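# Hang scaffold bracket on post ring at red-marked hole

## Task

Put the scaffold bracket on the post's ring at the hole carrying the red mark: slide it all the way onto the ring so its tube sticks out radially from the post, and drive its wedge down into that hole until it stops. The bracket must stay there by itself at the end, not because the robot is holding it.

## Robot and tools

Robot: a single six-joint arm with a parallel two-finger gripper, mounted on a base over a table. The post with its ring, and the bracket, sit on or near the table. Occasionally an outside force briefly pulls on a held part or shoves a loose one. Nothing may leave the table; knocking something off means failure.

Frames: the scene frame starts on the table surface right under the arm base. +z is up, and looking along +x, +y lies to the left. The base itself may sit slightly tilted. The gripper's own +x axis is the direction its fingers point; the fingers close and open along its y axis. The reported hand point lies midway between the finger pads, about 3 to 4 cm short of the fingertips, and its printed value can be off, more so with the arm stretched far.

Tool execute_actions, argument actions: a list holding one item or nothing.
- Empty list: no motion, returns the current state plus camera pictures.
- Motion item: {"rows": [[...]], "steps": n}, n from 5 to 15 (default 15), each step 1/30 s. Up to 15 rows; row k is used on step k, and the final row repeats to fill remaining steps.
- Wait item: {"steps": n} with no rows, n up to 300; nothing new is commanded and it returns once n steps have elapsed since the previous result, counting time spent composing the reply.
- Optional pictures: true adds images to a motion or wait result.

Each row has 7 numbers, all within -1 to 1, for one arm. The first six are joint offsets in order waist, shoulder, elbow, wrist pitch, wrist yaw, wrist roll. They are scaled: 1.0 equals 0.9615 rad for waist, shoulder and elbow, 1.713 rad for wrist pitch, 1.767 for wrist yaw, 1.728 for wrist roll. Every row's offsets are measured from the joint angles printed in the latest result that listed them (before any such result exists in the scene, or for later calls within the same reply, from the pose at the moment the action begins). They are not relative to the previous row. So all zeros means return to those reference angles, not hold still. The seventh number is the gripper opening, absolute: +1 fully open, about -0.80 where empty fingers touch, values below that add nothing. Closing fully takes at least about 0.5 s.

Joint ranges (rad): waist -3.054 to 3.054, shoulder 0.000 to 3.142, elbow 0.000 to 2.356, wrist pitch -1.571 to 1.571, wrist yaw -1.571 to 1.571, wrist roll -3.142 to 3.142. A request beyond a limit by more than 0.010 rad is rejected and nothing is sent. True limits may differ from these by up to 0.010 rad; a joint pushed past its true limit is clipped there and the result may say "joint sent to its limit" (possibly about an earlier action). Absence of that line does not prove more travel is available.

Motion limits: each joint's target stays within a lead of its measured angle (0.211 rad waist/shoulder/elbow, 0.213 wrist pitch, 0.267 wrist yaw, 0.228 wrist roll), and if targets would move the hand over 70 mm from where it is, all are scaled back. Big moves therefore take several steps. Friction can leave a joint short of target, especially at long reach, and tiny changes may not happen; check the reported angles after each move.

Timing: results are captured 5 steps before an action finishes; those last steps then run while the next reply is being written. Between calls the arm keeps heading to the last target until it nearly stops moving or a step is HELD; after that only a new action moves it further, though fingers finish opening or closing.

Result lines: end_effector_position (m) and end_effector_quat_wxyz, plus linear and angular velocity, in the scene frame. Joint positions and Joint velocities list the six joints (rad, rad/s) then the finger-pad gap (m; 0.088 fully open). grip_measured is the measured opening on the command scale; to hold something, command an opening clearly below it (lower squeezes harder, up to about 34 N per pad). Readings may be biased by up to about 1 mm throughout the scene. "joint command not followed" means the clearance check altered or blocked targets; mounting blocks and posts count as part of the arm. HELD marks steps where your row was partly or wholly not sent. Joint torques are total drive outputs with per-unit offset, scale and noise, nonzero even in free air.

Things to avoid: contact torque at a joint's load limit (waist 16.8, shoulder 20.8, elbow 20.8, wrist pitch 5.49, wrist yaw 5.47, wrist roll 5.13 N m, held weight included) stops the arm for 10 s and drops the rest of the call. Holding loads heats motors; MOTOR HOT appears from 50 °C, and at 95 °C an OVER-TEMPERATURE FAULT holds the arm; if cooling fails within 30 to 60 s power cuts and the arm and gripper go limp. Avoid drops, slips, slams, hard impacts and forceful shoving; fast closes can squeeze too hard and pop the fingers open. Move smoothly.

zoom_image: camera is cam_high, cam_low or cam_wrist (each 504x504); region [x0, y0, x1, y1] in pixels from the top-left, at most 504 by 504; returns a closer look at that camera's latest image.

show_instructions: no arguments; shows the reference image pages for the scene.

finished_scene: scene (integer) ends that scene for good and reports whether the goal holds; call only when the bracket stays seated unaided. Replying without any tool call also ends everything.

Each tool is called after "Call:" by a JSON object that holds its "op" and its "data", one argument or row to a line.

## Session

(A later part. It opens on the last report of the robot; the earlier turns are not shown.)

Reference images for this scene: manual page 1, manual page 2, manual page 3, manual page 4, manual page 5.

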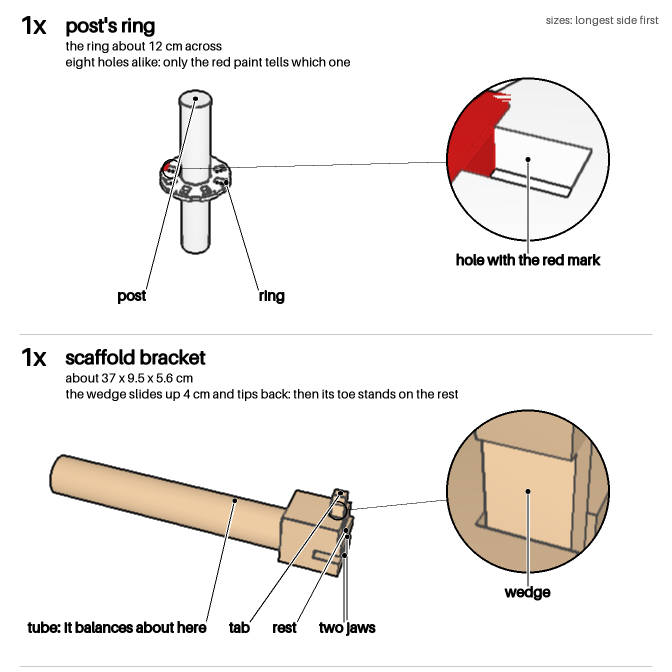

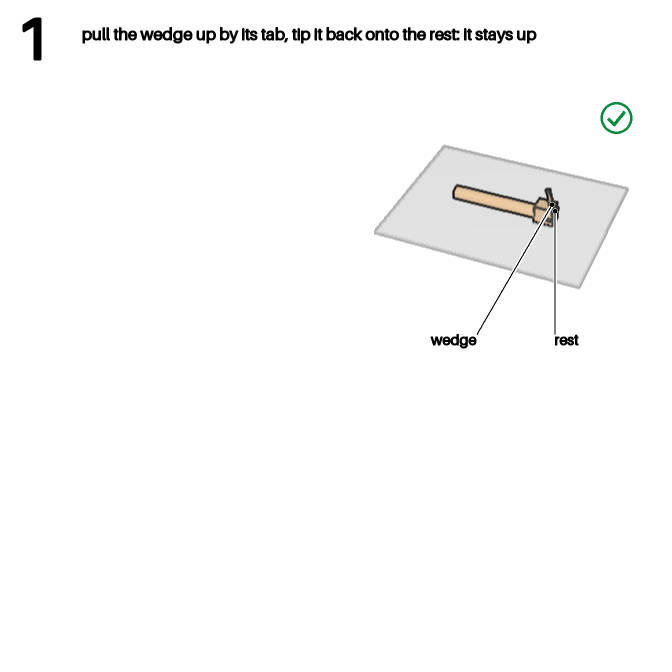

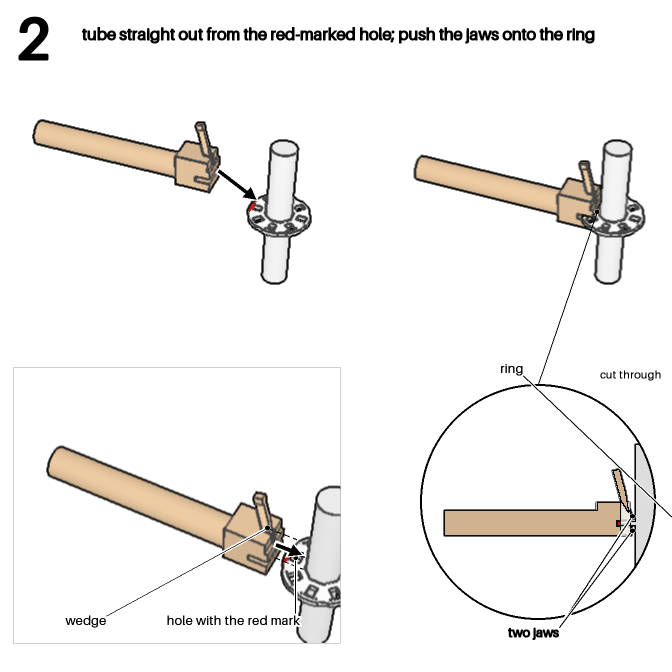

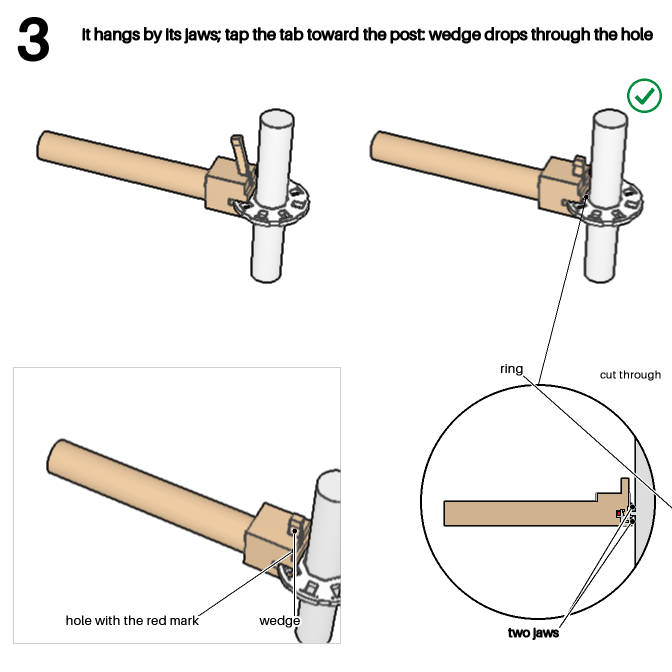

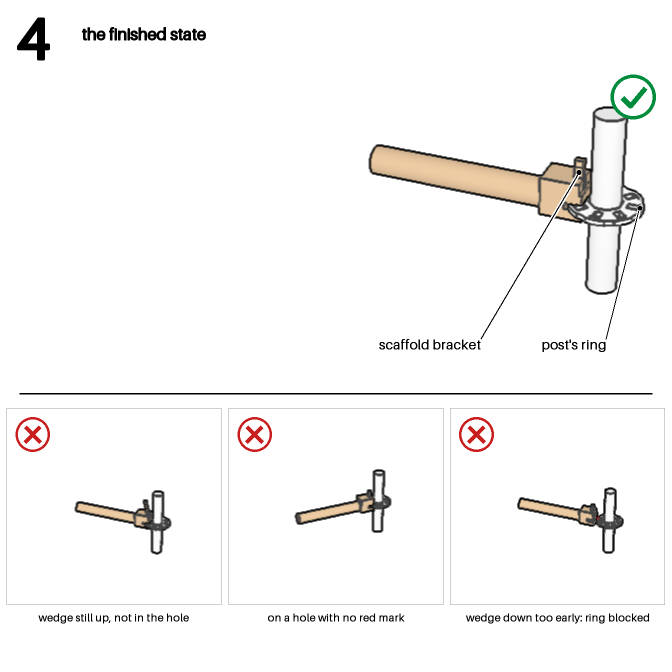

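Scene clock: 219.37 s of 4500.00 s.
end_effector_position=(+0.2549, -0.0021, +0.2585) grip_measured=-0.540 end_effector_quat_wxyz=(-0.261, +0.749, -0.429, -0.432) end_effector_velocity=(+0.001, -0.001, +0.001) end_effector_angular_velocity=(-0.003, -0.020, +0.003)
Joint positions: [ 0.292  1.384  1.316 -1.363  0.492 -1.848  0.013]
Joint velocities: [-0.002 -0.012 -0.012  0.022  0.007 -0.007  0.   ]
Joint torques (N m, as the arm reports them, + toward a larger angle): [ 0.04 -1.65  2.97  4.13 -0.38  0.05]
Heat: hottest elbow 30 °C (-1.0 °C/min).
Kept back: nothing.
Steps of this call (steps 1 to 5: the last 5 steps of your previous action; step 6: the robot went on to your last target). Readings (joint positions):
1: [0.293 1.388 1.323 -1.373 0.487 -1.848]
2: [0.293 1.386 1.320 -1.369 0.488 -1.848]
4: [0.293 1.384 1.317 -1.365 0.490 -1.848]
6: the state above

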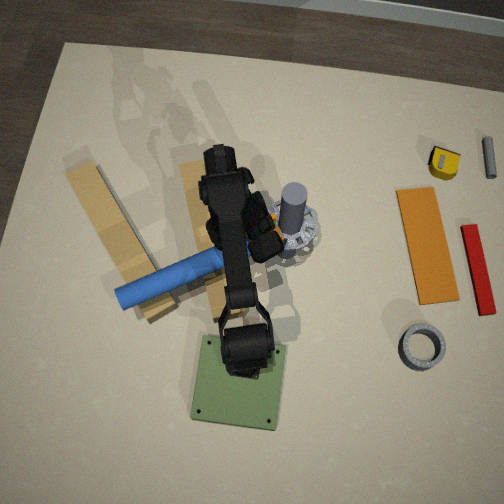

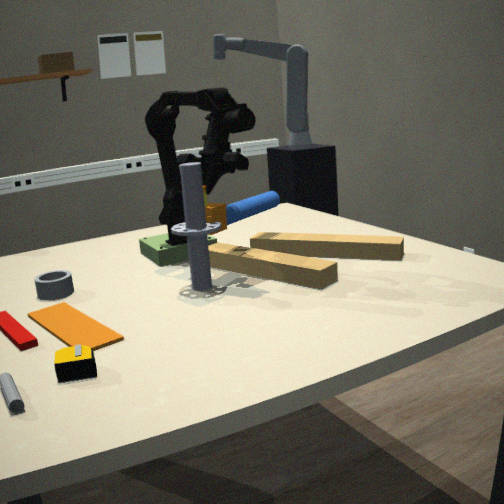

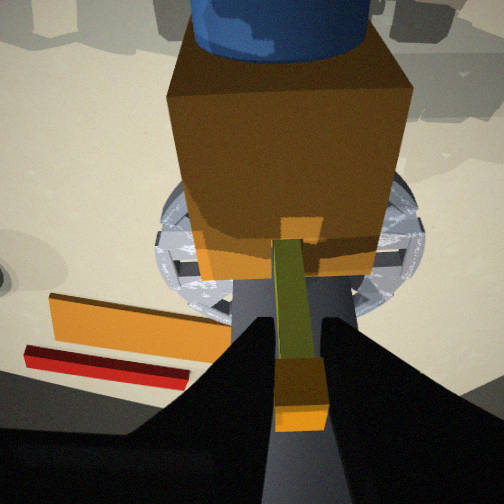

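Call:
{"op": "execute_actions", "data": {
  "actions": [
    {"rows":[[0,0.01,0.03,-0.03,0,0,-1],[0,0.02,0.06,-0.045,0,0,-1],[0,0.02,0.09,-0.06,0,0,-1],[0,0.02,0.12,-0.073,0,0,-1],[0,0.02,0.15,-0.086,0,0,-1],[0,0.02,0.18,-0.1,0,0,-1],[0,0.02,0.2,-0.108,0,0,-1]],"steps":15}
  ]
}}

Call:
{"op": "execute_actions", "data": {
  "actions": [
    {"steps":8}
  ],
  "pictures": true
}}

Call:
{"op": "zoom_image", "data": {
  "camera": "cam_low",
  "region": [150, 100, 310, 260]
}}

Scene clock: 220.33 s of 4500.00 s.
end_effector_position=(+0.2516, -0.0008, +0.2829) grip_measured=-0.539 end_effector_quat_wxyz=(-0.256, +0.738, -0.433, -0.451) end_effector_velocity=(+0.003, -0.000, +0.006) end_effector_angular_velocity=(-0.027, +0.120, +0.000)
Joint positions: [ 0.29   1.426  1.46  -1.504  0.47  -1.846  0.013]
Joint velocities: [-0.007  0.11   0.129 -0.139 -0.007 -0.007  0.001]
Joint torques (N m, as the arm reports them, + toward a larger angle): [ 0.24 -8.74  7.81 -1.3   1.15 -0.09]
Heat: hottest elbow 30 °C (-1.0 °C/min).
Steps of this call (steps 1 to 19: the robot went on to your last target; steps 20 to 29: the first 10 steps of this action). Readings (joint positions):
20: [0.291 1.381 1.318 -1.361 0.494 -1.848]
21: [0.290 1.384 1.327 -1.373 0.492 -1.849]
23: [0.292 1.398 1.360 -1.413 0.487 -1.847]
27: [0.290 1.414 1.446 -1.488 0.470 -1.847]
29: the state above

Scene clock: 220.60 s of 4500.00 s.
end_effector_position=(+0.2518, -0.0007, +0.2833) grip_measured=-0.538 end_effector_quat_wxyz=(-0.253, +0.736, -0.435, -0.454) end_effector_velocity=(-0.000, +0.000, +0.001) end_effector_angular_velocity=(+0.008, +0.001, -0.008)
Joint positions: [ 0.29   1.435  1.471 -1.516  0.47  -1.846  0.013]
Joint velocities: [-0.002  0.002  0.007 -0.007 -0.007  0.007 -0.   ]
Joint torques (N m, as the arm reports them, + toward a larger angle): [ 0.24 -9.07  7.92 -1.58  1.16 -0.1 ]
Heat: hottest elbow 30 °C (-1.0 °C/min).
Kept back: nothing.
Steps of this call (steps 1 to 5: the last 5 steps of your previous action; steps 6 to 8: the robot went on to your last target). Readings (joint positions):
1: [0.290 1.429 1.464 -1.508 0.470 -1.846]
2: [0.290 1.431 1.466 -1.510 0.470 -1.846]
4: [0.290 1.434 1.469 -1.513 0.470 -1.846]
8: the state above

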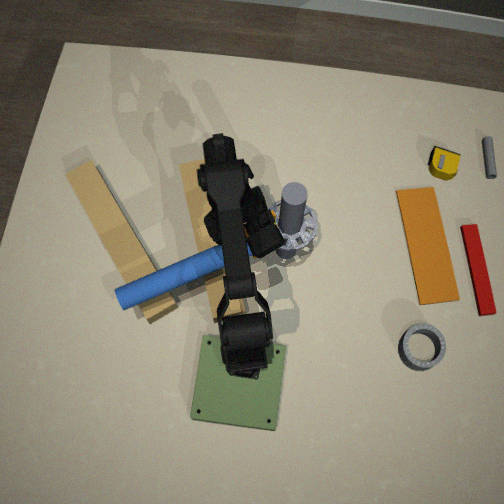

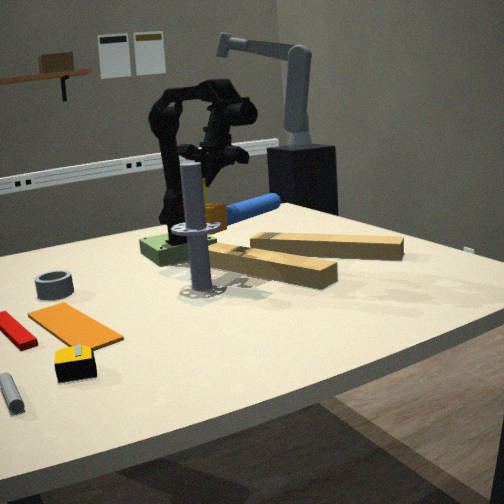

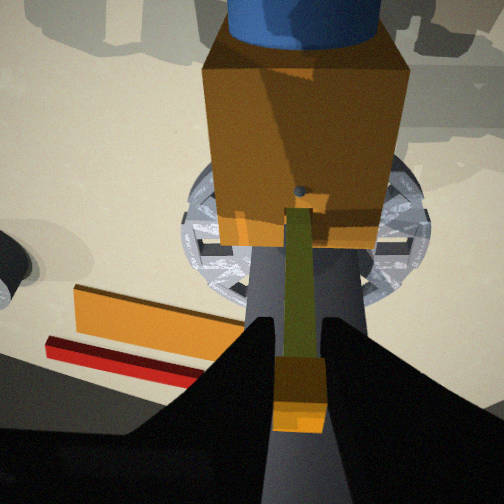

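Region (150, 100, 310, 260) of cam_low's 504x504 image, scaled by 3.150, with more detail than that image has.

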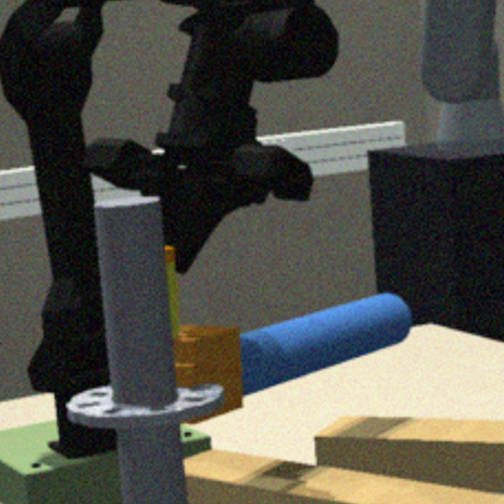

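Call:
{"op": "execute_actions", "data": {
  "actions": [
    {"rows":[[0,0,-0.01,0.004,0,0,-1],[0.015,0,-0.015,0.006,0,0.008,-1],[0.03,0,-0.015,0.006,0,0.017,-1],[0.045,0,-0.015,0.006,0,0.025,-1],[0.06,0,-0.015,0.006,0,0.033,-1],[0.07,0,-0.015,0.006,0,0.039,-1]],"steps":15}
  ]
}}

Call:
{"op": "execute_actions", "data": {
  "actions": [
    {"rows":[[0,0,0,0,0,0,-0.1]],"steps":15}
  ],
  "pictures": true
}}

Call:
{"op": "zoom_image", "data": {
  "camera": "cam_low",
  "region": [150, 100, 310, 260]
}}

Scene clock: 221.33 s of 4500.00 s.
end_effector_position=(+0.2499, +0.0056, +0.2778) grip_measured=-0.538 end_effector_quat_wxyz=(-0.255, +0.733, -0.445, -0.446) end_effector_velocity=(-0.005, +0.008, -0.006) end_effector_angular_velocity=(+0.012, -0.000, -0.026)
Joint positions: [ 0.326  1.442  1.451 -1.518  0.488 -1.779  0.013]
Joint velocities: [ 0.032 -0.002 -0.022 -0.007 -0.007  0.066 -0.   ]
Joint torques (N m, as the arm reports them, + toward a larger angle): [ 2.65 -5.89  5.24  1.4  -0.53 -0.18]
Heat: hottest elbow 30 °C (-1.0 °C/min).
Steps of this call (steps 1 to 12: the robot went on to your last target; steps 13 to 22: the first 10 steps of this action). Readings (joint positions):
13: [0.289 1.440 1.469 -1.517 0.470 -1.846]
14: [0.290 1.442 1.467 -1.516 0.470 -1.844]
16: [0.298 1.442 1.463 -1.516 0.476 -1.826]
20: [0.322 1.442 1.452 -1.518 0.487 -1.786]
22: the state above

Scene clock: 221.83 s of 4500.00 s.
end_effector_position=(+0.2495, +0.0060, +0.2772) grip_measured=-0.113 end_effector_quat_wxyz=(-0.256, +0.732, -0.446, -0.446) end_effector_velocity=(-0.003, -0.001, +0.000) end_effector_angular_velocity=(+0.005, +0.008, +0.005)
Joint positions: [ 0.327  1.442  1.448 -1.518  0.486 -1.775  0.033]
Joint velocities: [-0.002 -0.007 -0.002 -0.007 -0.007 -0.007 -0.008]
Joint torques (N m, as the arm reports them, + toward a larger angle): [ 0.09 -5.12  4.62  0.57  0.32 -0.02]
Heat: hottest elbow 30 °C (-1.0 °C/min).
Steps of this call (steps 1 to 5: the last 5 steps of your previous action; steps 6 to 15: the first 10 steps of this action, its rows measured from where the robot was after step 5). Readings (joint positions):
5: [0.329 1.442 1.449 -1.518 0.488 -1.775]
6: [0.328 1.442 1.448 -1.519 0.487 -1.775]
7: [0.328 1.442 1.448 -1.519 0.487 -1.775]
9: [0.327 1.442 1.448 -1.521 0.486 -1.775]
13: [0.327 1.442 1.448 -1.518 0.486 -1.775]
15: the state above

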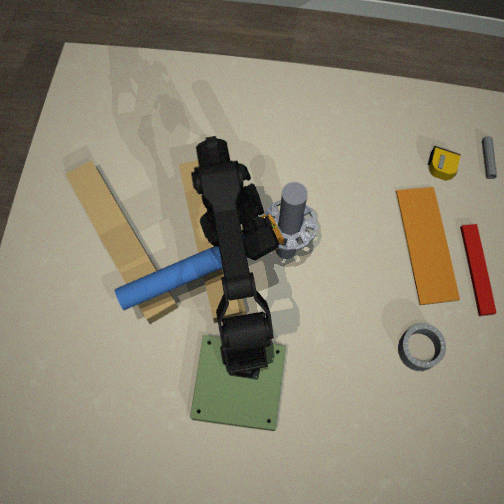

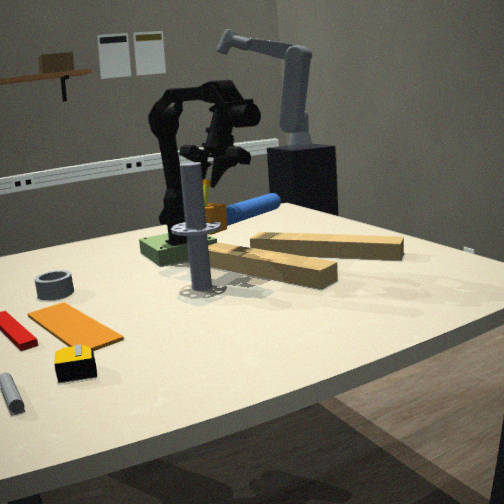

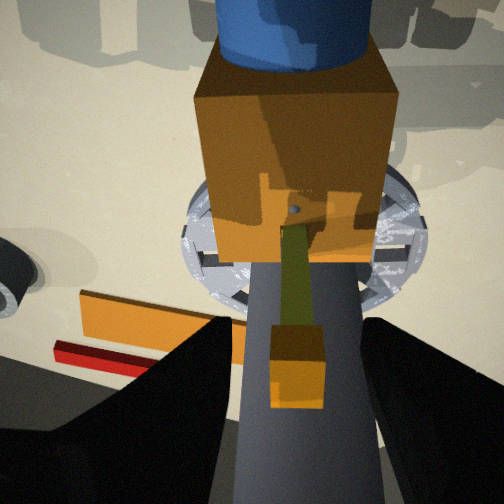

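Region (150, 100, 310, 260) of cam_low's 504x504 image, scaled by 3.150, with more detail than that image has.

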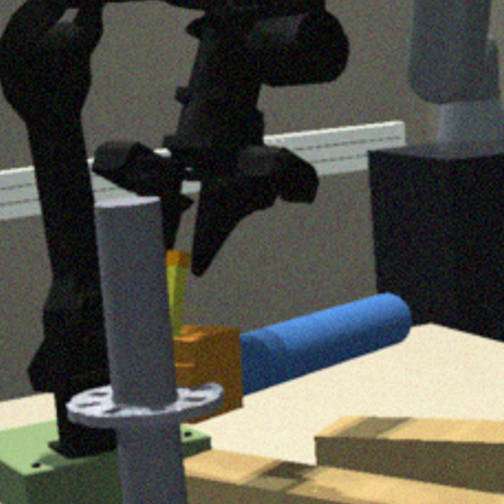

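Call:
{"op": "execute_actions", "data": {
  "actions": [
    {"rows":[[0.02,0,0.04,-0.015,0,0,0.3],[0.05,-0.02,0.07,-0.015,-0.1,0.1,0.3],[0.09,-0.05,0.07,-0.015,-0.2,0.4,0.6],[0.125,-0.085,0.07,-0.015,-0.29,1,0.6]],"steps":15}
  ]
}}

Call:
{"op": "execute_actions", "data": {
  "actions": [
    {"rows":[[0,0,0,0,0,1,0.6]],"steps":15}
  ]
}}

Call:
{"op": "execute_actions", "data": {
  "actions": [
    {"steps":15}
  ]
}}

Scene clock: 222.50 s of 4500.00 s.
end_effector_position=(+0.2140, +0.0954, +0.2942) grip_measured=+0.575 end_effector_quat_wxyz=(+0.543, -0.545, +0.419, +0.482) end_effector_velocity=(-0.030, +0.056, +0.015) end_effector_angular_velocity=(+0.765, +0.233, -1.849)
Joint positions: [ 0.445  1.36   1.512 -1.54   0.014 -1.21   0.067]
Joint velocities: [ 0.002 -0.051  0.017  0.007 -0.418  1.971  0.013]
Joint torques (N m, as the arm reports them, + toward a larger angle): [ 0.07 -3.89  4.78  0.67 -0.25  0.07]
Heat: hottest elbow 30 °C (-1.0 °C/min).
Steps of this call (steps 1 to 5: the last 5 steps of your previous action; steps 6 to 10: the robot went on to your last target; steps 11 to 20: the first 10 steps of this action). Readings (joint positions):
11: [0.329 1.442 1.452 -1.522 0.486 -1.775]
12: [0.334 1.442 1.463 -1.531 0.455 -1.736]
14: [0.370 1.425 1.484 -1.534 0.304 -1.604]
18: [0.442 1.370 1.508 -1.540 0.054 -1.342]
20: the state above

Scene clock: 223.00 s of 4500.00 s.
end_effector_position=(+0.2118, +0.0998, +0.2943) grip_measured=+0.600 end_effector_quat_wxyz=(+0.735, -0.212, +0.598, +0.238) end_effector_velocity=(-0.002, -0.002, -0.002) end_effector_angular_velocity=(+0.337, +0.205, -1.939)
Joint positions: [ 0.445  1.359  1.512 -1.541 -0.018 -0.222  0.068]
Joint velocities: [-0.007 -0.002 -0.007 -0.007 -0.007  1.971 -0.   ]
Joint torques (N m, as the arm reports them, + toward a larger angle): [-0.01 -4.49  4.57  0.9  -0.07  0.05]
Heat: hottest elbow 30 °C (-1.0 °C/min).
Steps of this call (steps 1 to 5: the last 5 steps of your previous action; steps 6 to 15: the first 10 steps of this action, its rows measured from where the robot was after step 5). Readings (joint positions):
5: [0.445 1.359 1.512 -1.540 -0.017 -0.881]
6: [0.445 1.359 1.512 -1.541 -0.018 -0.815]
7: [0.445 1.359 1.512 -1.541 -0.018 -0.749]
9: [0.445 1.359 1.512 -1.541 -0.018 -0.617]
13: [0.445 1.359 1.512 -1.541 -0.018 -0.354]
15: the state above

Scene clock: 223.50 s of 4500.00 s.
end_effector_position=(+0.2118, +0.0998, +0.2943) grip_measured=+0.600 end_effector_quat_wxyz=(+0.749, +0.153, +0.641, -0.067) end_effector_velocity=(-0.006, +0.001, -0.001) end_effector_angular_velocity=(+0.216, +0.146, -1.179)
Joint positions: [ 0.445  1.359  1.512 -1.541 -0.018  0.744  0.068]
Joint velocities: [ 0.002 -0.002 -0.002 -0.022 -0.022  1.209 -0.001]
Joint torques (N m, as the arm reports them, + toward a larger angle): [-0.06 -4.51  4.54  0.92  0.    0.05]
Heat: hottest elbow 30 °C (-1.0 °C/min).
Kept back: nothing.
Steps of this call (steps 1 to 5: the last 5 steps of your previous action; steps 6 to 15: the robot went on to your last target). Readings (joint positions):
1: [0.445 1.359 1.512 -1.541 -0.018 -0.156]
2: [0.445 1.359 1.512 -1.541 -0.018 -0.090]
4: [0.445 1.359 1.512 -1.541 -0.018 0.042]
8: [0.445 1.359 1.512 -1.541 -0.018 0.305]
15: the state above

Call:
{"op": "execute_actions", "data": {
  "actions": [
    {"rows":[[0.002,0,-0.04,0.01,-0.003,0.409,0.6],[0.002,0,-0.08,0.02,-0.003,0.409,0.6],[0.002,0,-0.08,0.02,-0.003,0.409,0.6],[0.002,0,-0.08,0.02,-0.003,0.409,0.6],[0.002,0,-0.14,0.03,-0.003,0.409,0.6],[0.002,0,-0.2,0.045,-0.003,0.409,0.6],[0.002,0,-0.26,0.055,-0.003,0.409,0.6]],"steps":15}
  ]
}}

Call:
{"op": "execute_actions", "data": {
  "actions": [
    {"steps":12}
  ]
}}

Call:
{"op": "execute_actions", "data": {
  "actions": [
    {"rows":[[0,0.016,-0.022,0.0105,0,0,0.6],[0,0.033,-0.044,0.021,0,0,0.6],[0,0.049,-0.066,0.0315,0,0,0.6],[0,0.065,-0.088,0.042,0,0,0.6],[0,0.082,-0.11,0.0525,0,0,0.6],[0,0.098,-0.135,0.063,0,0,0.6]],"steps":15}
  ]
}}

Call:
{"op": "execute_actions", "data": {
  "actions": [
    {"steps":10}
  ],
  "pictures": true
}}

Scene clock: 224.70 s of 4500.00 s.
end_effector_position=(+0.1986, +0.0943, +0.2380) grip_measured=+0.600 end_effector_quat_wxyz=(+0.632, +0.348, +0.619, -0.310) end_effector_velocity=(-0.055, -0.025, -0.168) end_effector_angular_velocity=(-0.200, +0.530, -0.580)
Joint positions: [ 0.446  1.361  1.296 -1.465 -0.02   1.398  0.068]
Joint velocities: [-0.002  0.11  -0.569  0.125 -0.007  0.579 -0.   ]
Joint torques (N m, as the arm reports them, + toward a larger angle): [ 0.12 -5.68  5.55  1.07 -0.16  0.07]
Heat: hottest elbow 30 °C (-1.0 °C/min).
Steps of this call (steps 1 to 26: the robot went on to your last target; steps 27 to 36: the first 10 steps of this action). Readings (joint positions):
27: [0.445 1.359 1.509 -1.537 -0.018 0.898]
28: [0.445 1.358 1.497 -1.529 -0.018 0.967]
30: [0.445 1.356 1.470 -1.521 -0.019 1.098]
34: [0.446 1.354 1.349 -1.473 -0.020 1.342]
36: the state above

Scene clock: 225.10 s of 4500.00 s.
end_effector_position=(+0.1979, +0.0940, +0.2313) grip_measured=+0.600 end_effector_quat_wxyz=(+0.620, +0.361, +0.614, -0.328) end_effector_velocity=(-0.003, -0.001, -0.000) end_effector_angular_velocity=(+0.004, +0.010, -0.009)
Joint positions: [ 0.446  1.364  1.271 -1.45  -0.02   1.447  0.068]
Joint velocities: [-0.002 -0.007 -0.007 -0.007 -0.007  0.007  0.   ]
Joint torques (N m, as the arm reports them, + toward a larger angle): [ 0.01 -5.11  3.8   0.77 -0.17  0.05]
Heat: hottest elbow 30 °C (-1.0 °C/min).
Kept back: nothing.
Steps of this call (steps 1 to 5: the last 5 steps of your previous action; steps 6 to 12: the robot went on to your last target). Readings (joint positions):
1: [0.446 1.364 1.282 -1.460 -0.020 1.413]
2: [0.446 1.365 1.275 -1.456 -0.020 1.424]
4: [0.446 1.364 1.272 -1.453 -0.020 1.437]
8: [0.446 1.364 1.272 -1.450 -0.020 1.445]
12: the state above

Scene clock: 225.43 s of 4500.00 s.
end_effector_position=(+0.1991, +0.0945, +0.1828) grip_measured=+0.600 end_effector_quat_wxyz=(+0.596, +0.328, +0.638, -0.362) end_effector_velocity=(-0.017, -0.007, -0.064) end_effector_angular_velocity=(-0.077, +0.187, +0.004)
Joint positions: [ 0.446  1.455  1.151 -1.355 -0.02   1.448  0.068]
Joint velocities: [-0.002  0.11  -0.173  0.081 -0.007 -0.007 -0.001]
Joint torques (N m, as the arm reports them, + toward a larger angle): [-0.09 -5.85  4.64  0.64 -0.02 -0.03]
Heat: hottest elbow 30 °C (-1.0 °C/min).
Steps of this call (steps 1 to 10: the first 10 steps of this action). Readings (joint positions):
1: [0.446 1.364 1.269 -1.447 -0.020 1.448]
2: [0.446 1.366 1.264 -1.439 -0.020 1.448]
4: [0.446 1.379 1.242 -1.413 -0.020 1.448]
8: [0.446 1.438 1.171 -1.362 -0.020 1.448]
10: the state above

Scene clock: 225.77 s of 4500.00 s.
end_effector_position=(+0.2002, +0.0950, +0.1813) grip_measured=+0.600 end_effector_quat_wxyz=(+0.596, +0.329, +0.637, -0.361) end_effector_velocity=(-0.005, -0.002, -0.001) end_effector_angular_velocity=(-0.005, +0.027, -0.010)
Joint positions: [ 0.446  1.457  1.147 -1.345 -0.02   1.448  0.068]
Joint velocities: [-0.002  0.002 -0.002 -0.022 -0.007  0.007 -0.   ]
Joint torques (N m, as the arm reports them, + toward a larger angle): [-0.07 -4.98  3.96  0.57 -0.03 -0.01]
Heat: hottest elbow 30 °C (-1.0 °C/min).
Kept back: nothing.
Steps of this call (steps 1 to 5: the last 5 steps of your previous action; steps 6 to 10: the robot went on to your last target). Readings (joint positions):
1: [0.446 1.456 1.148 -1.352 -0.020 1.448]
2: [0.446 1.457 1.147 -1.349 -0.020 1.448]
4: [0.446 1.457 1.147 -1.346 -0.020 1.448]
8: [0.446 1.457 1.147 -1.345 -0.020 1.448]
10: the state above

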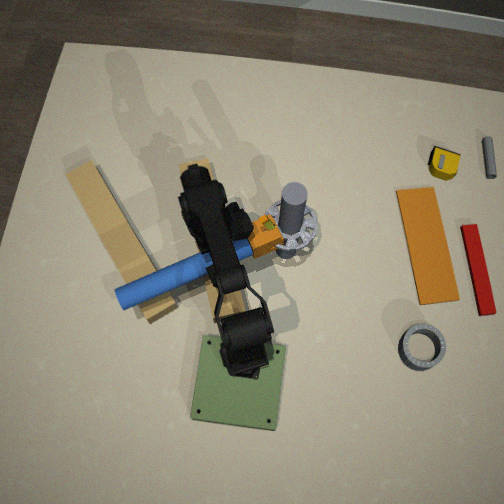

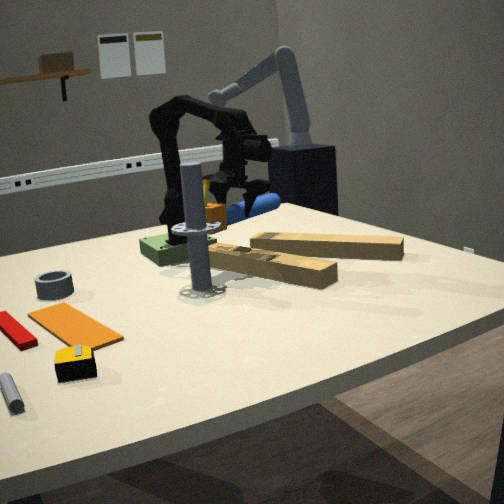

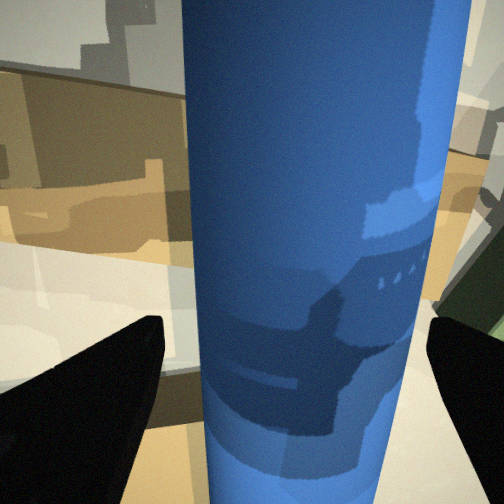

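Call:
{"op": "execute_actions", "data": {
  "actions": [
    {"rows": [[0,0,0,0,0,0,-0.8]], "steps": 15}
  ]
}}

Scene clock: 226.87 s of 4500.00 s.
end_effector_position=(+0.1998, +0.0948, +0.1813) grip_measured=+0.234 end_effector_quat_wxyz=(+0.596, +0.328, +0.638, -0.361) end_effector_velocity=(+0.003, +0.003, -0.000) end_effector_angular_velocity=(+0.017, -0.017, +0.024)
Joint positions: [ 0.446  1.457  1.147 -1.347 -0.02   1.447  0.05 ]
Joint velocities: [ 0.002 -0.002 -0.002  0.022 -0.007 -0.022  0.   ]
Joint torques (N m, as the arm reports them, + toward a larger angle): [-0.12 -5.18  4.47  0.49 -0.03 -0.01]
Heat: hottest elbow 30 °C (-1.0 °C/min).
Steps of this call (steps 1 to 15: the robot went on to your last target; steps 16 to 23: nothing new was sent; steps 24 to 33: the first 10 steps of this action). Readings (joint positions):
24: [0.446 1.457 1.147 -1.345 -0.020 1.448]
25: [0.446 1.457 1.147 -1.345 -0.020 1.448]
27: [0.446 1.457 1.147 -1.347 -0.020 1.447]
31: [0.446 1.457 1.147 -1.347 -0.020 1.447]
33: the state above

Call:
{"op": "execute_actions", "data": {
  "actions": [
    {"rows": [[0.05,0,0,0,0,0.028,-0.8]], "steps": 15}
  ]
}}

Call:
{"op": "execute_actions", "data": {
  "actions": "[{\"rows\": [[0,0.03,0.02,0,0,0,-0.8]], \"steps\": 15}], \"pictures\": true}"
}}

Scene clock: 227.37 s of 4500.00 s.
end_effector_position=(+0.1995, +0.0961, +0.1813) grip_measured=+0.234 end_effector_quat_wxyz=(+0.604, +0.325, +0.627, -0.370) end_effector_velocity=(-0.003, +0.001, +0.000) end_effector_angular_velocity=(+0.003, +0.009, -0.001)
Joint positions: [ 0.471  1.457  1.147 -1.345  0.009  1.482  0.05 ]
Joint velocities: [ 0.007 -0.002 -0.002 -0.007 -0.007  0.007 -0.   ]
Joint torques (N m, as the arm reports them, + toward a larger angle): [ 2.14 -5.19  4.44  0.25 -1.27  0.4 ]
Heat: hottest elbow 30 °C (-1.0 °C/min).
Steps of this call (steps 1 to 5: the last 5 steps of your previous action; steps 6 to 15: the first 10 steps of this action). Readings (joint positions):
6: [0.449 1.457 1.147 -1.347 -0.016 1.452]
7: [0.458 1.457 1.147 -1.346 -0.007 1.463]
9: [0.467 1.457 1.147 -1.346 0.004 1.476]
13: [0.471 1.457 1.147 -1.345 0.008 1.481]
15: the state above


Call:
{"op": "execute_actions", "data": {
  "actions": [
    {"rows": [[0.04,0,0,0,-0.015,0.01,-0.8]], "steps": 15}
  ],
  "pictures": true
}}

Scene clock: 227.87 s of 4500.00 s.
end_effector_position=(+0.1993, +0.0964, +0.1813) grip_measured=+0.233 end_effector_quat_wxyz=(+0.607, +0.323, +0.623, -0.373) end_effector_velocity=(+0.000, +0.002, -0.001) end_effector_angular_velocity=(+0.008, +0.001, +0.009)
Joint positions: [ 0.48   1.457  1.147 -1.345  0.02   1.494  0.05 ]
Joint velocities: [ 0.002  0.002 -0.002  0.007 -0.007 -0.007 -0.   ]
Joint torques (N m, as the arm reports them, + toward a larger angle): [ 2.95 -5.14  4.43  0.34 -1.62  0.18]
Heat: hottest elbow 30 °C (-1.0 °C/min).
Steps of this call (steps 1 to 5: the last 5 steps of your previous action; steps 6 to 15: the first 10 steps of this action). Readings (joint positions):
6: [0.473 1.457 1.147 -1.345 0.011 1.485]
7: [0.476 1.457 1.147 -1.345 0.015 1.489]
9: [0.479 1.457 1.147 -1.345 0.019 1.492]
13: [0.480 1.457 1.147 -1.345 0.020 1.493]
15: the state above

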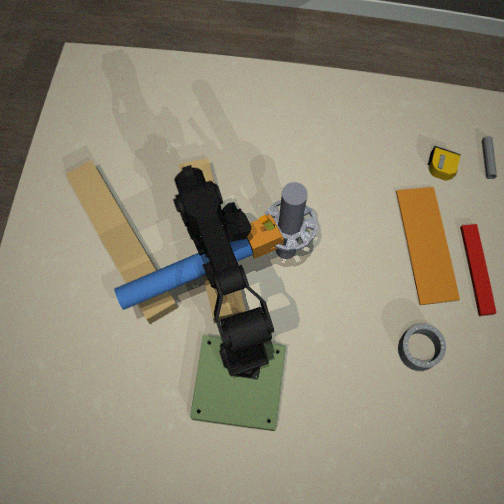

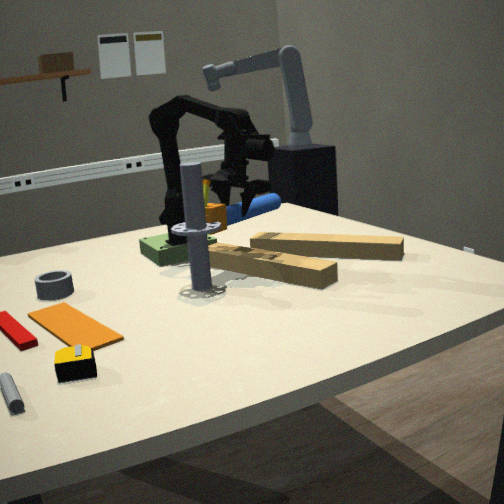

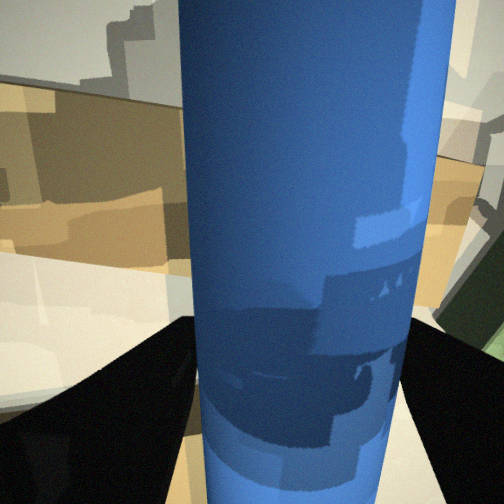

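Call:
{"op": "zoom_image", "data": {
  "camera": "cam_low",
  "region": [150,100,310,260]
}}

Call:
{"op": "show_instructions", "data": {

}}

Region (150, 100, 310, 260) of cam_low's 504x504 image, scaled by 3.150, with more detail than that image has.

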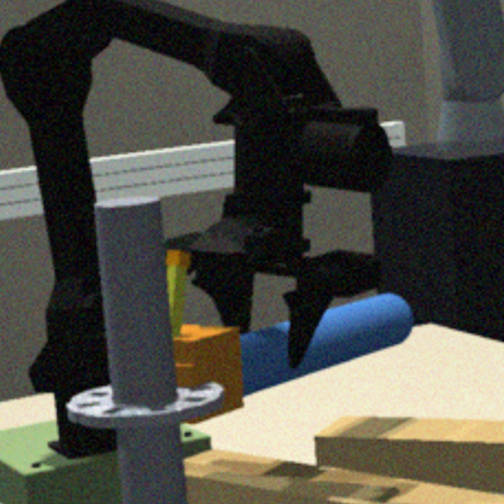

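Reference images for this scene: manual page 1, manual page 2, manual page 3, manual page 4, manual page 5.

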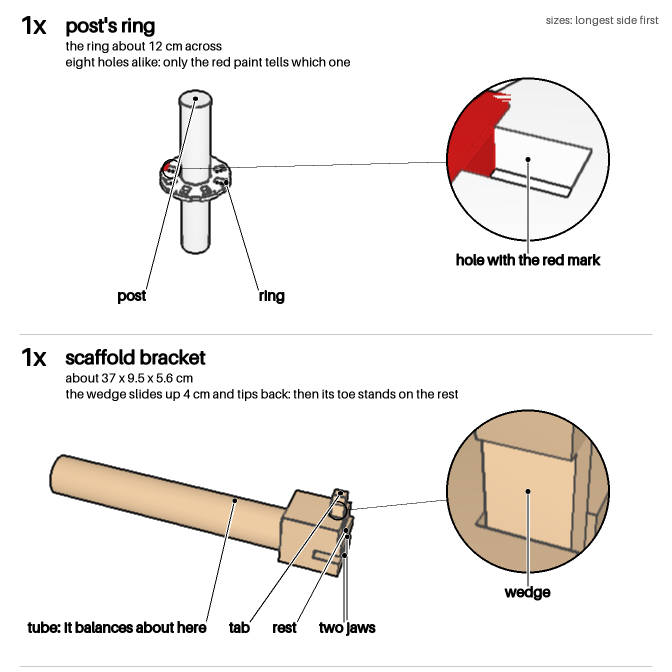

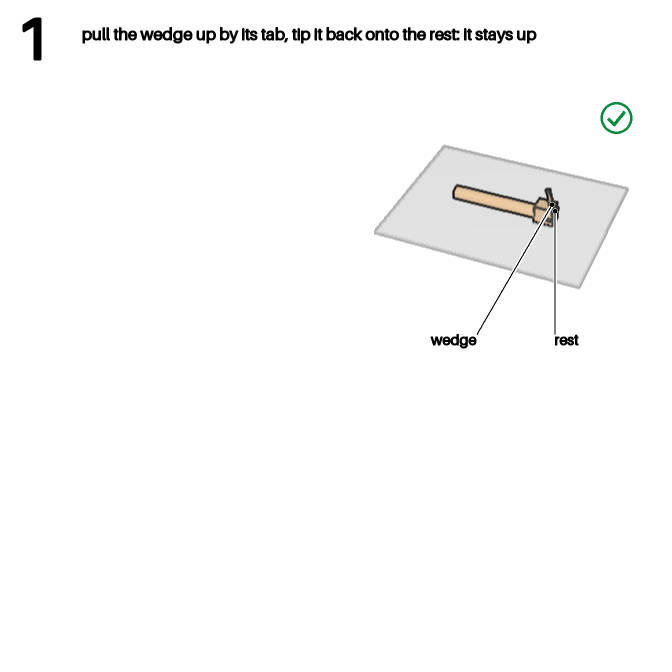

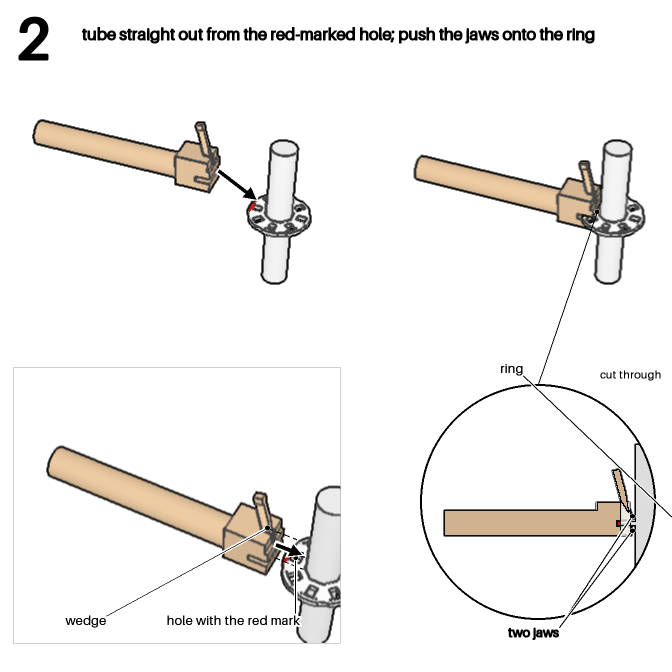

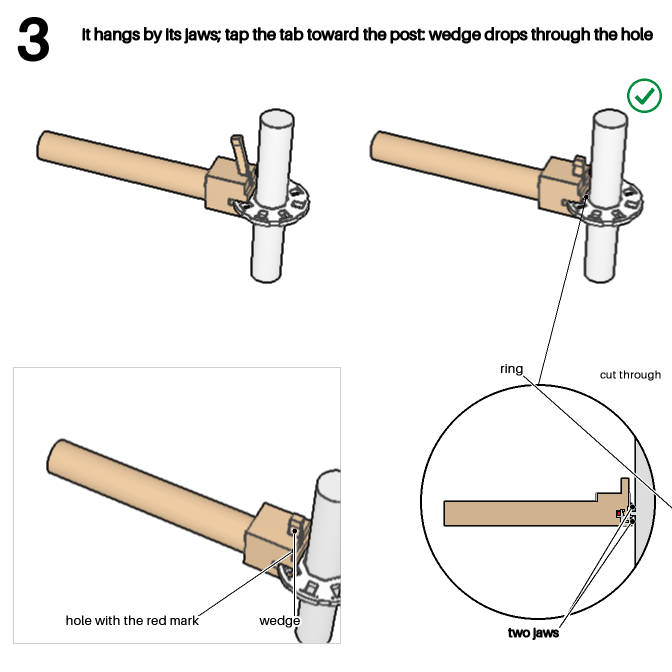

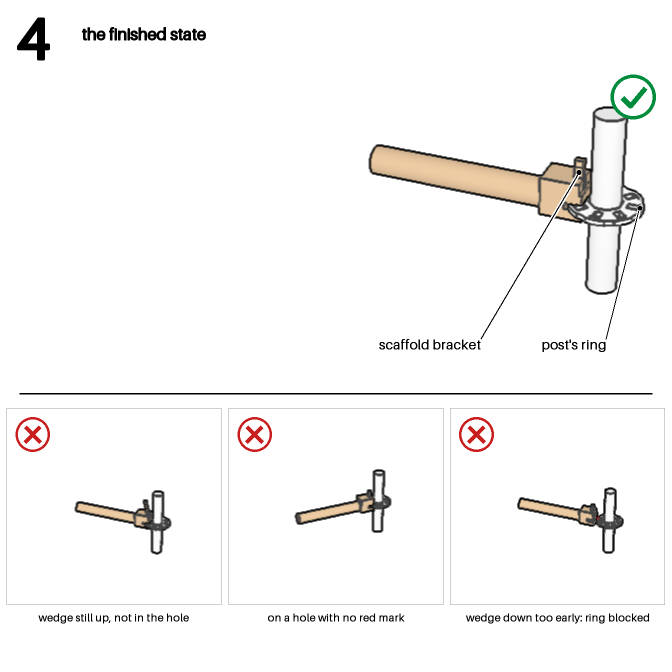

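Call:
{"op": "execute_actions", "data": {
  "actions": [
    {"rows": [[-0.045,0,0,0,-0.04,-0.048,-0.8]], "steps": 15}
  ]
}}

Call:
{"op": "execute_actions", "data": {
  "actions": [
    {"rows": [[0,0.035,0.02,0,0,0,-0.8]], "steps": 15}
  ],
  "pictures": true
}}

Call:
{"op": "zoom_image", "data": {
  "camera": "cam_low",
  "region": [150,100,310,260]
}}

Scene clock: 228.57 s of 4500.00 s.
end_effector_position=(+0.1986, +0.0948, +0.1815) grip_measured=+0.234 end_effector_quat_wxyz=(+0.591, +0.329, +0.645, -0.357) end_effector_velocity=(+0.001, +0.001, -0.000) end_effector_angular_velocity=(+0.026, +0.002, +0.023)
Joint positions: [ 0.436  1.457  1.147 -1.352 -0.038  1.431  0.05 ]
Joint velocities: [-0.012 -0.002 -0.002  0.007 -0.022 -0.037 -0.   ]
Joint torques (N m, as the arm reports them, + toward a larger angle): [ 0.18 -5.17  4.47  0.76 -0.59 -0.6 ]
Heat: hottest elbow 30 °C (-1.0 °C/min).
Steps of this call (steps 1 to 5: the last 5 steps of your previous action; steps 6 to 11: the robot went on to your last target; steps 12 to 21: the first 10 steps of this action). Readings (joint positions):
12: [0.475 1.457 1.147 -1.346 0.011 1.484]
13: [0.463 1.457 1.147 -1.348 -0.007 1.467]
15: [0.446 1.457 1.147 -1.349 -0.027 1.448]
19: [0.437 1.457 1.147 -1.351 -0.036 1.434]
21: the state above

Scene clock: 229.07 s of 4500.00 s.
end_effector_position=(+0.1990, +0.0949, +0.1805) grip_measured=+0.234 end_effector_quat_wxyz=(+0.587, +0.325, +0.648, -0.360) end_effector_velocity=(-0.001, +0.000, +0.000) end_effector_angular_velocity=(+0.004, +0.010, +0.004)
Joint positions: [ 0.434  1.471  1.154 -1.36  -0.04   1.429  0.05 ]
Joint velocities: [-0.002  0.002  0.002 -0.007 -0.007 -0.007 -0.001]
Joint torques (N m, as the arm reports them, + toward a larger angle): [ 0.11 -2.99  5.48  0.91  0.    0.02]
Heat: hottest elbow 30 °C (-1.0 °C/min).
Steps of this call (steps 1 to 5: the last 5 steps of your previous action; steps 6 to 15: the first 10 steps of this action, its rows measured from where the robot was after step 5). Readings (joint positions):
5: [0.435 1.457 1.147 -1.352 -0.039 1.429]
6: [0.435 1.460 1.148 -1.353 -0.039 1.429]
7: [0.435 1.464 1.150 -1.356 -0.039 1.429]
9: [0.434 1.467 1.152 -1.358 -0.040 1.428]
13: [0.434 1.471 1.154 -1.360 -0.040 1.428]
15: the state above

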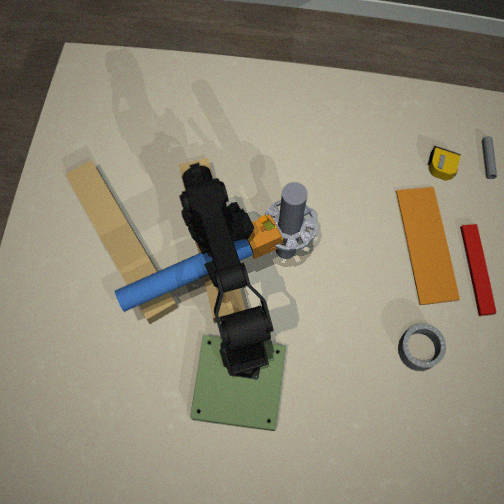

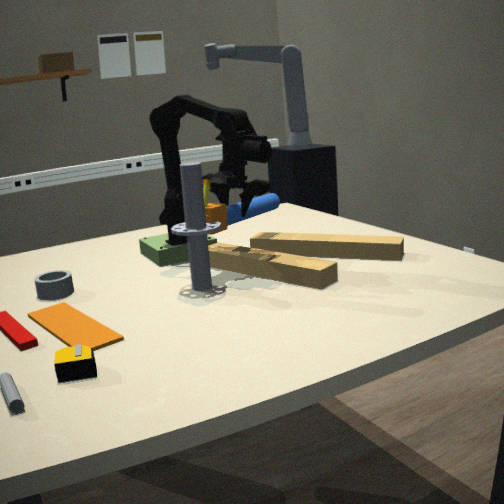

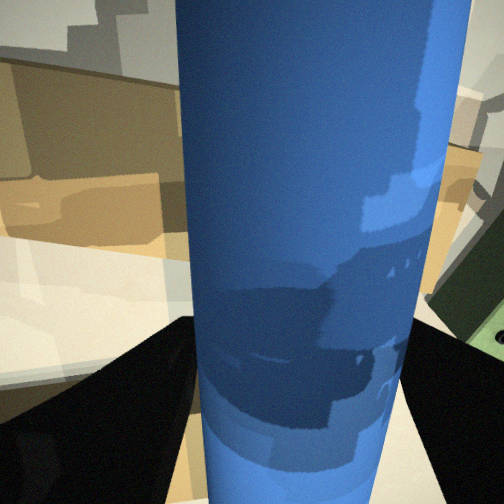

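Region (150, 100, 310, 260) of cam_low's 504x504 image, scaled by 3.150, with more detail than that image has.

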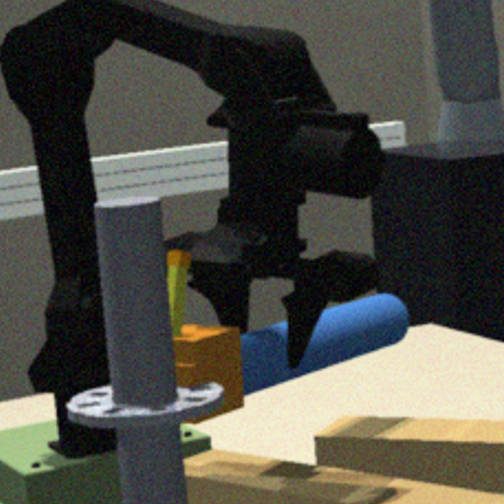

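Call:
{"op": "execute_actions", "data": {
  "actions": [
    {"rows": [[0.08,-0.015,-0.007,0.005,0.02,0.05,-0.8]], "steps": 15}
  ]
}}

Call:
{"op": "execute_actions", "data": {
  "actions": [
    {"rows": [[0.04,0,0,0,0,0.02,-0.8]], "steps": 15}
  ],
  "pictures": true
}}

Call:
{"op": "zoom_image", "data": {
  "camera": "cam_low",
  "region": [150,100,310,260]
}}

Scene clock: 230.00 s of 4500.00 s.
end_effector_position=(+0.1980, +0.0971, +0.1812) grip_measured=+0.234 end_effector_quat_wxyz=(+0.607, +0.314, +0.626, -0.376) end_effector_velocity=(-0.002, -0.002, +0.000) end_effector_angular_velocity=(-0.023, -0.004, +0.007)
Joint positions: [ 0.49   1.467  1.154 -1.359  0.026  1.495  0.05 ]
Joint velocities: [ 0.012 -0.002 -0.002 -0.007  0.022  0.007 -0.   ]
Joint torques (N m, as the arm reports them, + toward a larger angle): [ 1.95 -6.52  3.79  0.84 -1.36  0.54]
Heat: hottest elbow 30 °C (-1.0 °C/min).
Steps of this call (steps 1 to 5: the last 5 steps of your previous action; steps 6 to 15: the robot went on to your last target; steps 16 to 18: nothing new was sent; steps 19 to 28: the first 10 steps of this action). Readings (joint positions):
19: [0.442 1.470 1.155 -1.360 -0.031 1.442]
20: [0.458 1.469 1.155 -1.359 -0.012 1.462]
22: [0.479 1.468 1.155 -1.359 0.013 1.484]
26: [0.488 1.468 1.154 -1.359 0.024 1.494]
28: the state above

Scene clock: 230.50 s of 4500.00 s.
end_effector_position=(+0.1977, +0.0979, +0.1813) grip_measured=+0.234 end_effector_quat_wxyz=(+0.615, +0.309, +0.617, -0.381) end_effector_velocity=(-0.004, +0.001, -0.001) end_effector_angular_velocity=(+0.000, +0.014, -0.001)
Joint positions: [ 0.51   1.467  1.154 -1.359  0.05   1.517  0.05 ]
Joint velocities: [ 0.007 -0.002 -0.007 -0.007 -0.007  0.007 -0.   ]
Joint torques (N m, as the arm reports them, + toward a larger angle): [ 1.75 -5.16  4.43  0.33 -1.02  0.43]
Heat: hottest elbow 30 °C (-1.0 °C/min).
Steps of this call (steps 1 to 5: the last 5 steps of your previous action; steps 6 to 15: the first 10 steps of this action, its rows measured from where the robot was after step 5). Readings (joint positions):
5: [0.491 1.467 1.154 -1.359 0.027 1.496]
6: [0.493 1.467 1.154 -1.359 0.030 1.499]
7: [0.499 1.467 1.154 -1.359 0.037 1.505]
9: [0.506 1.467 1.154 -1.359 0.046 1.513]
13: [0.510 1.467 1.154 -1.359 0.050 1.516]
15: the state above

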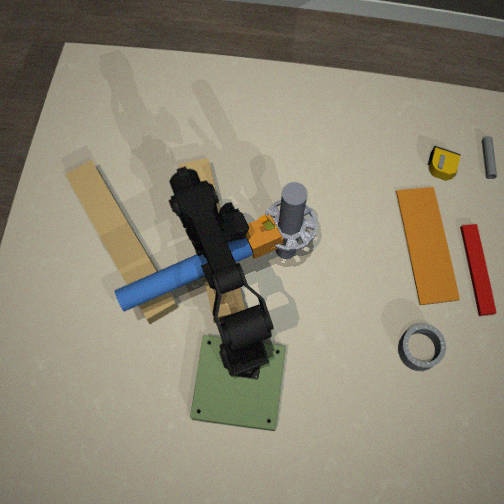

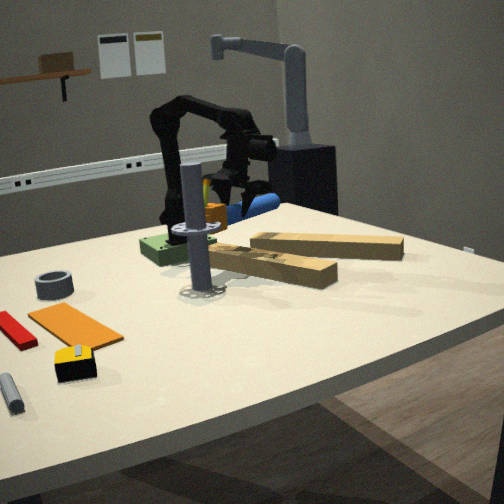

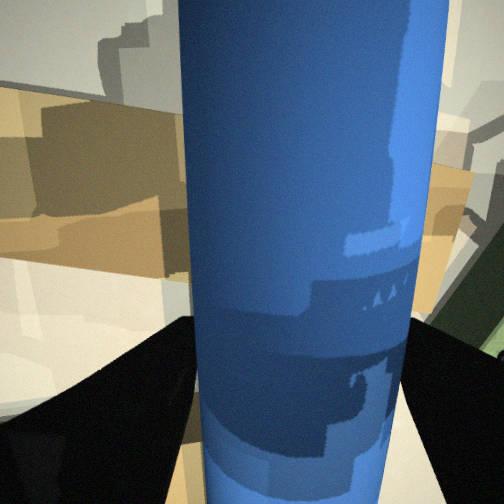

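Region (150, 100, 310, 260) of cam_low's 504x504 image, scaled by 3.150, with more detail than that image has.

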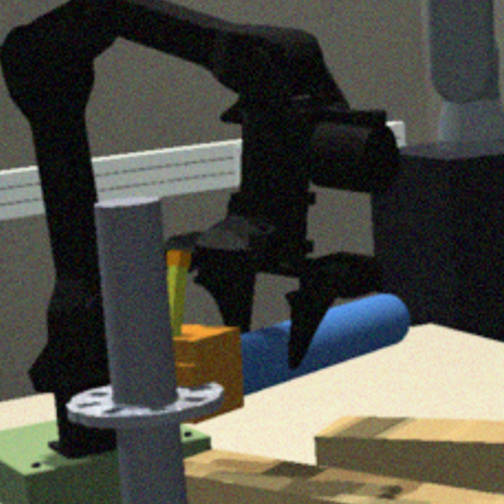

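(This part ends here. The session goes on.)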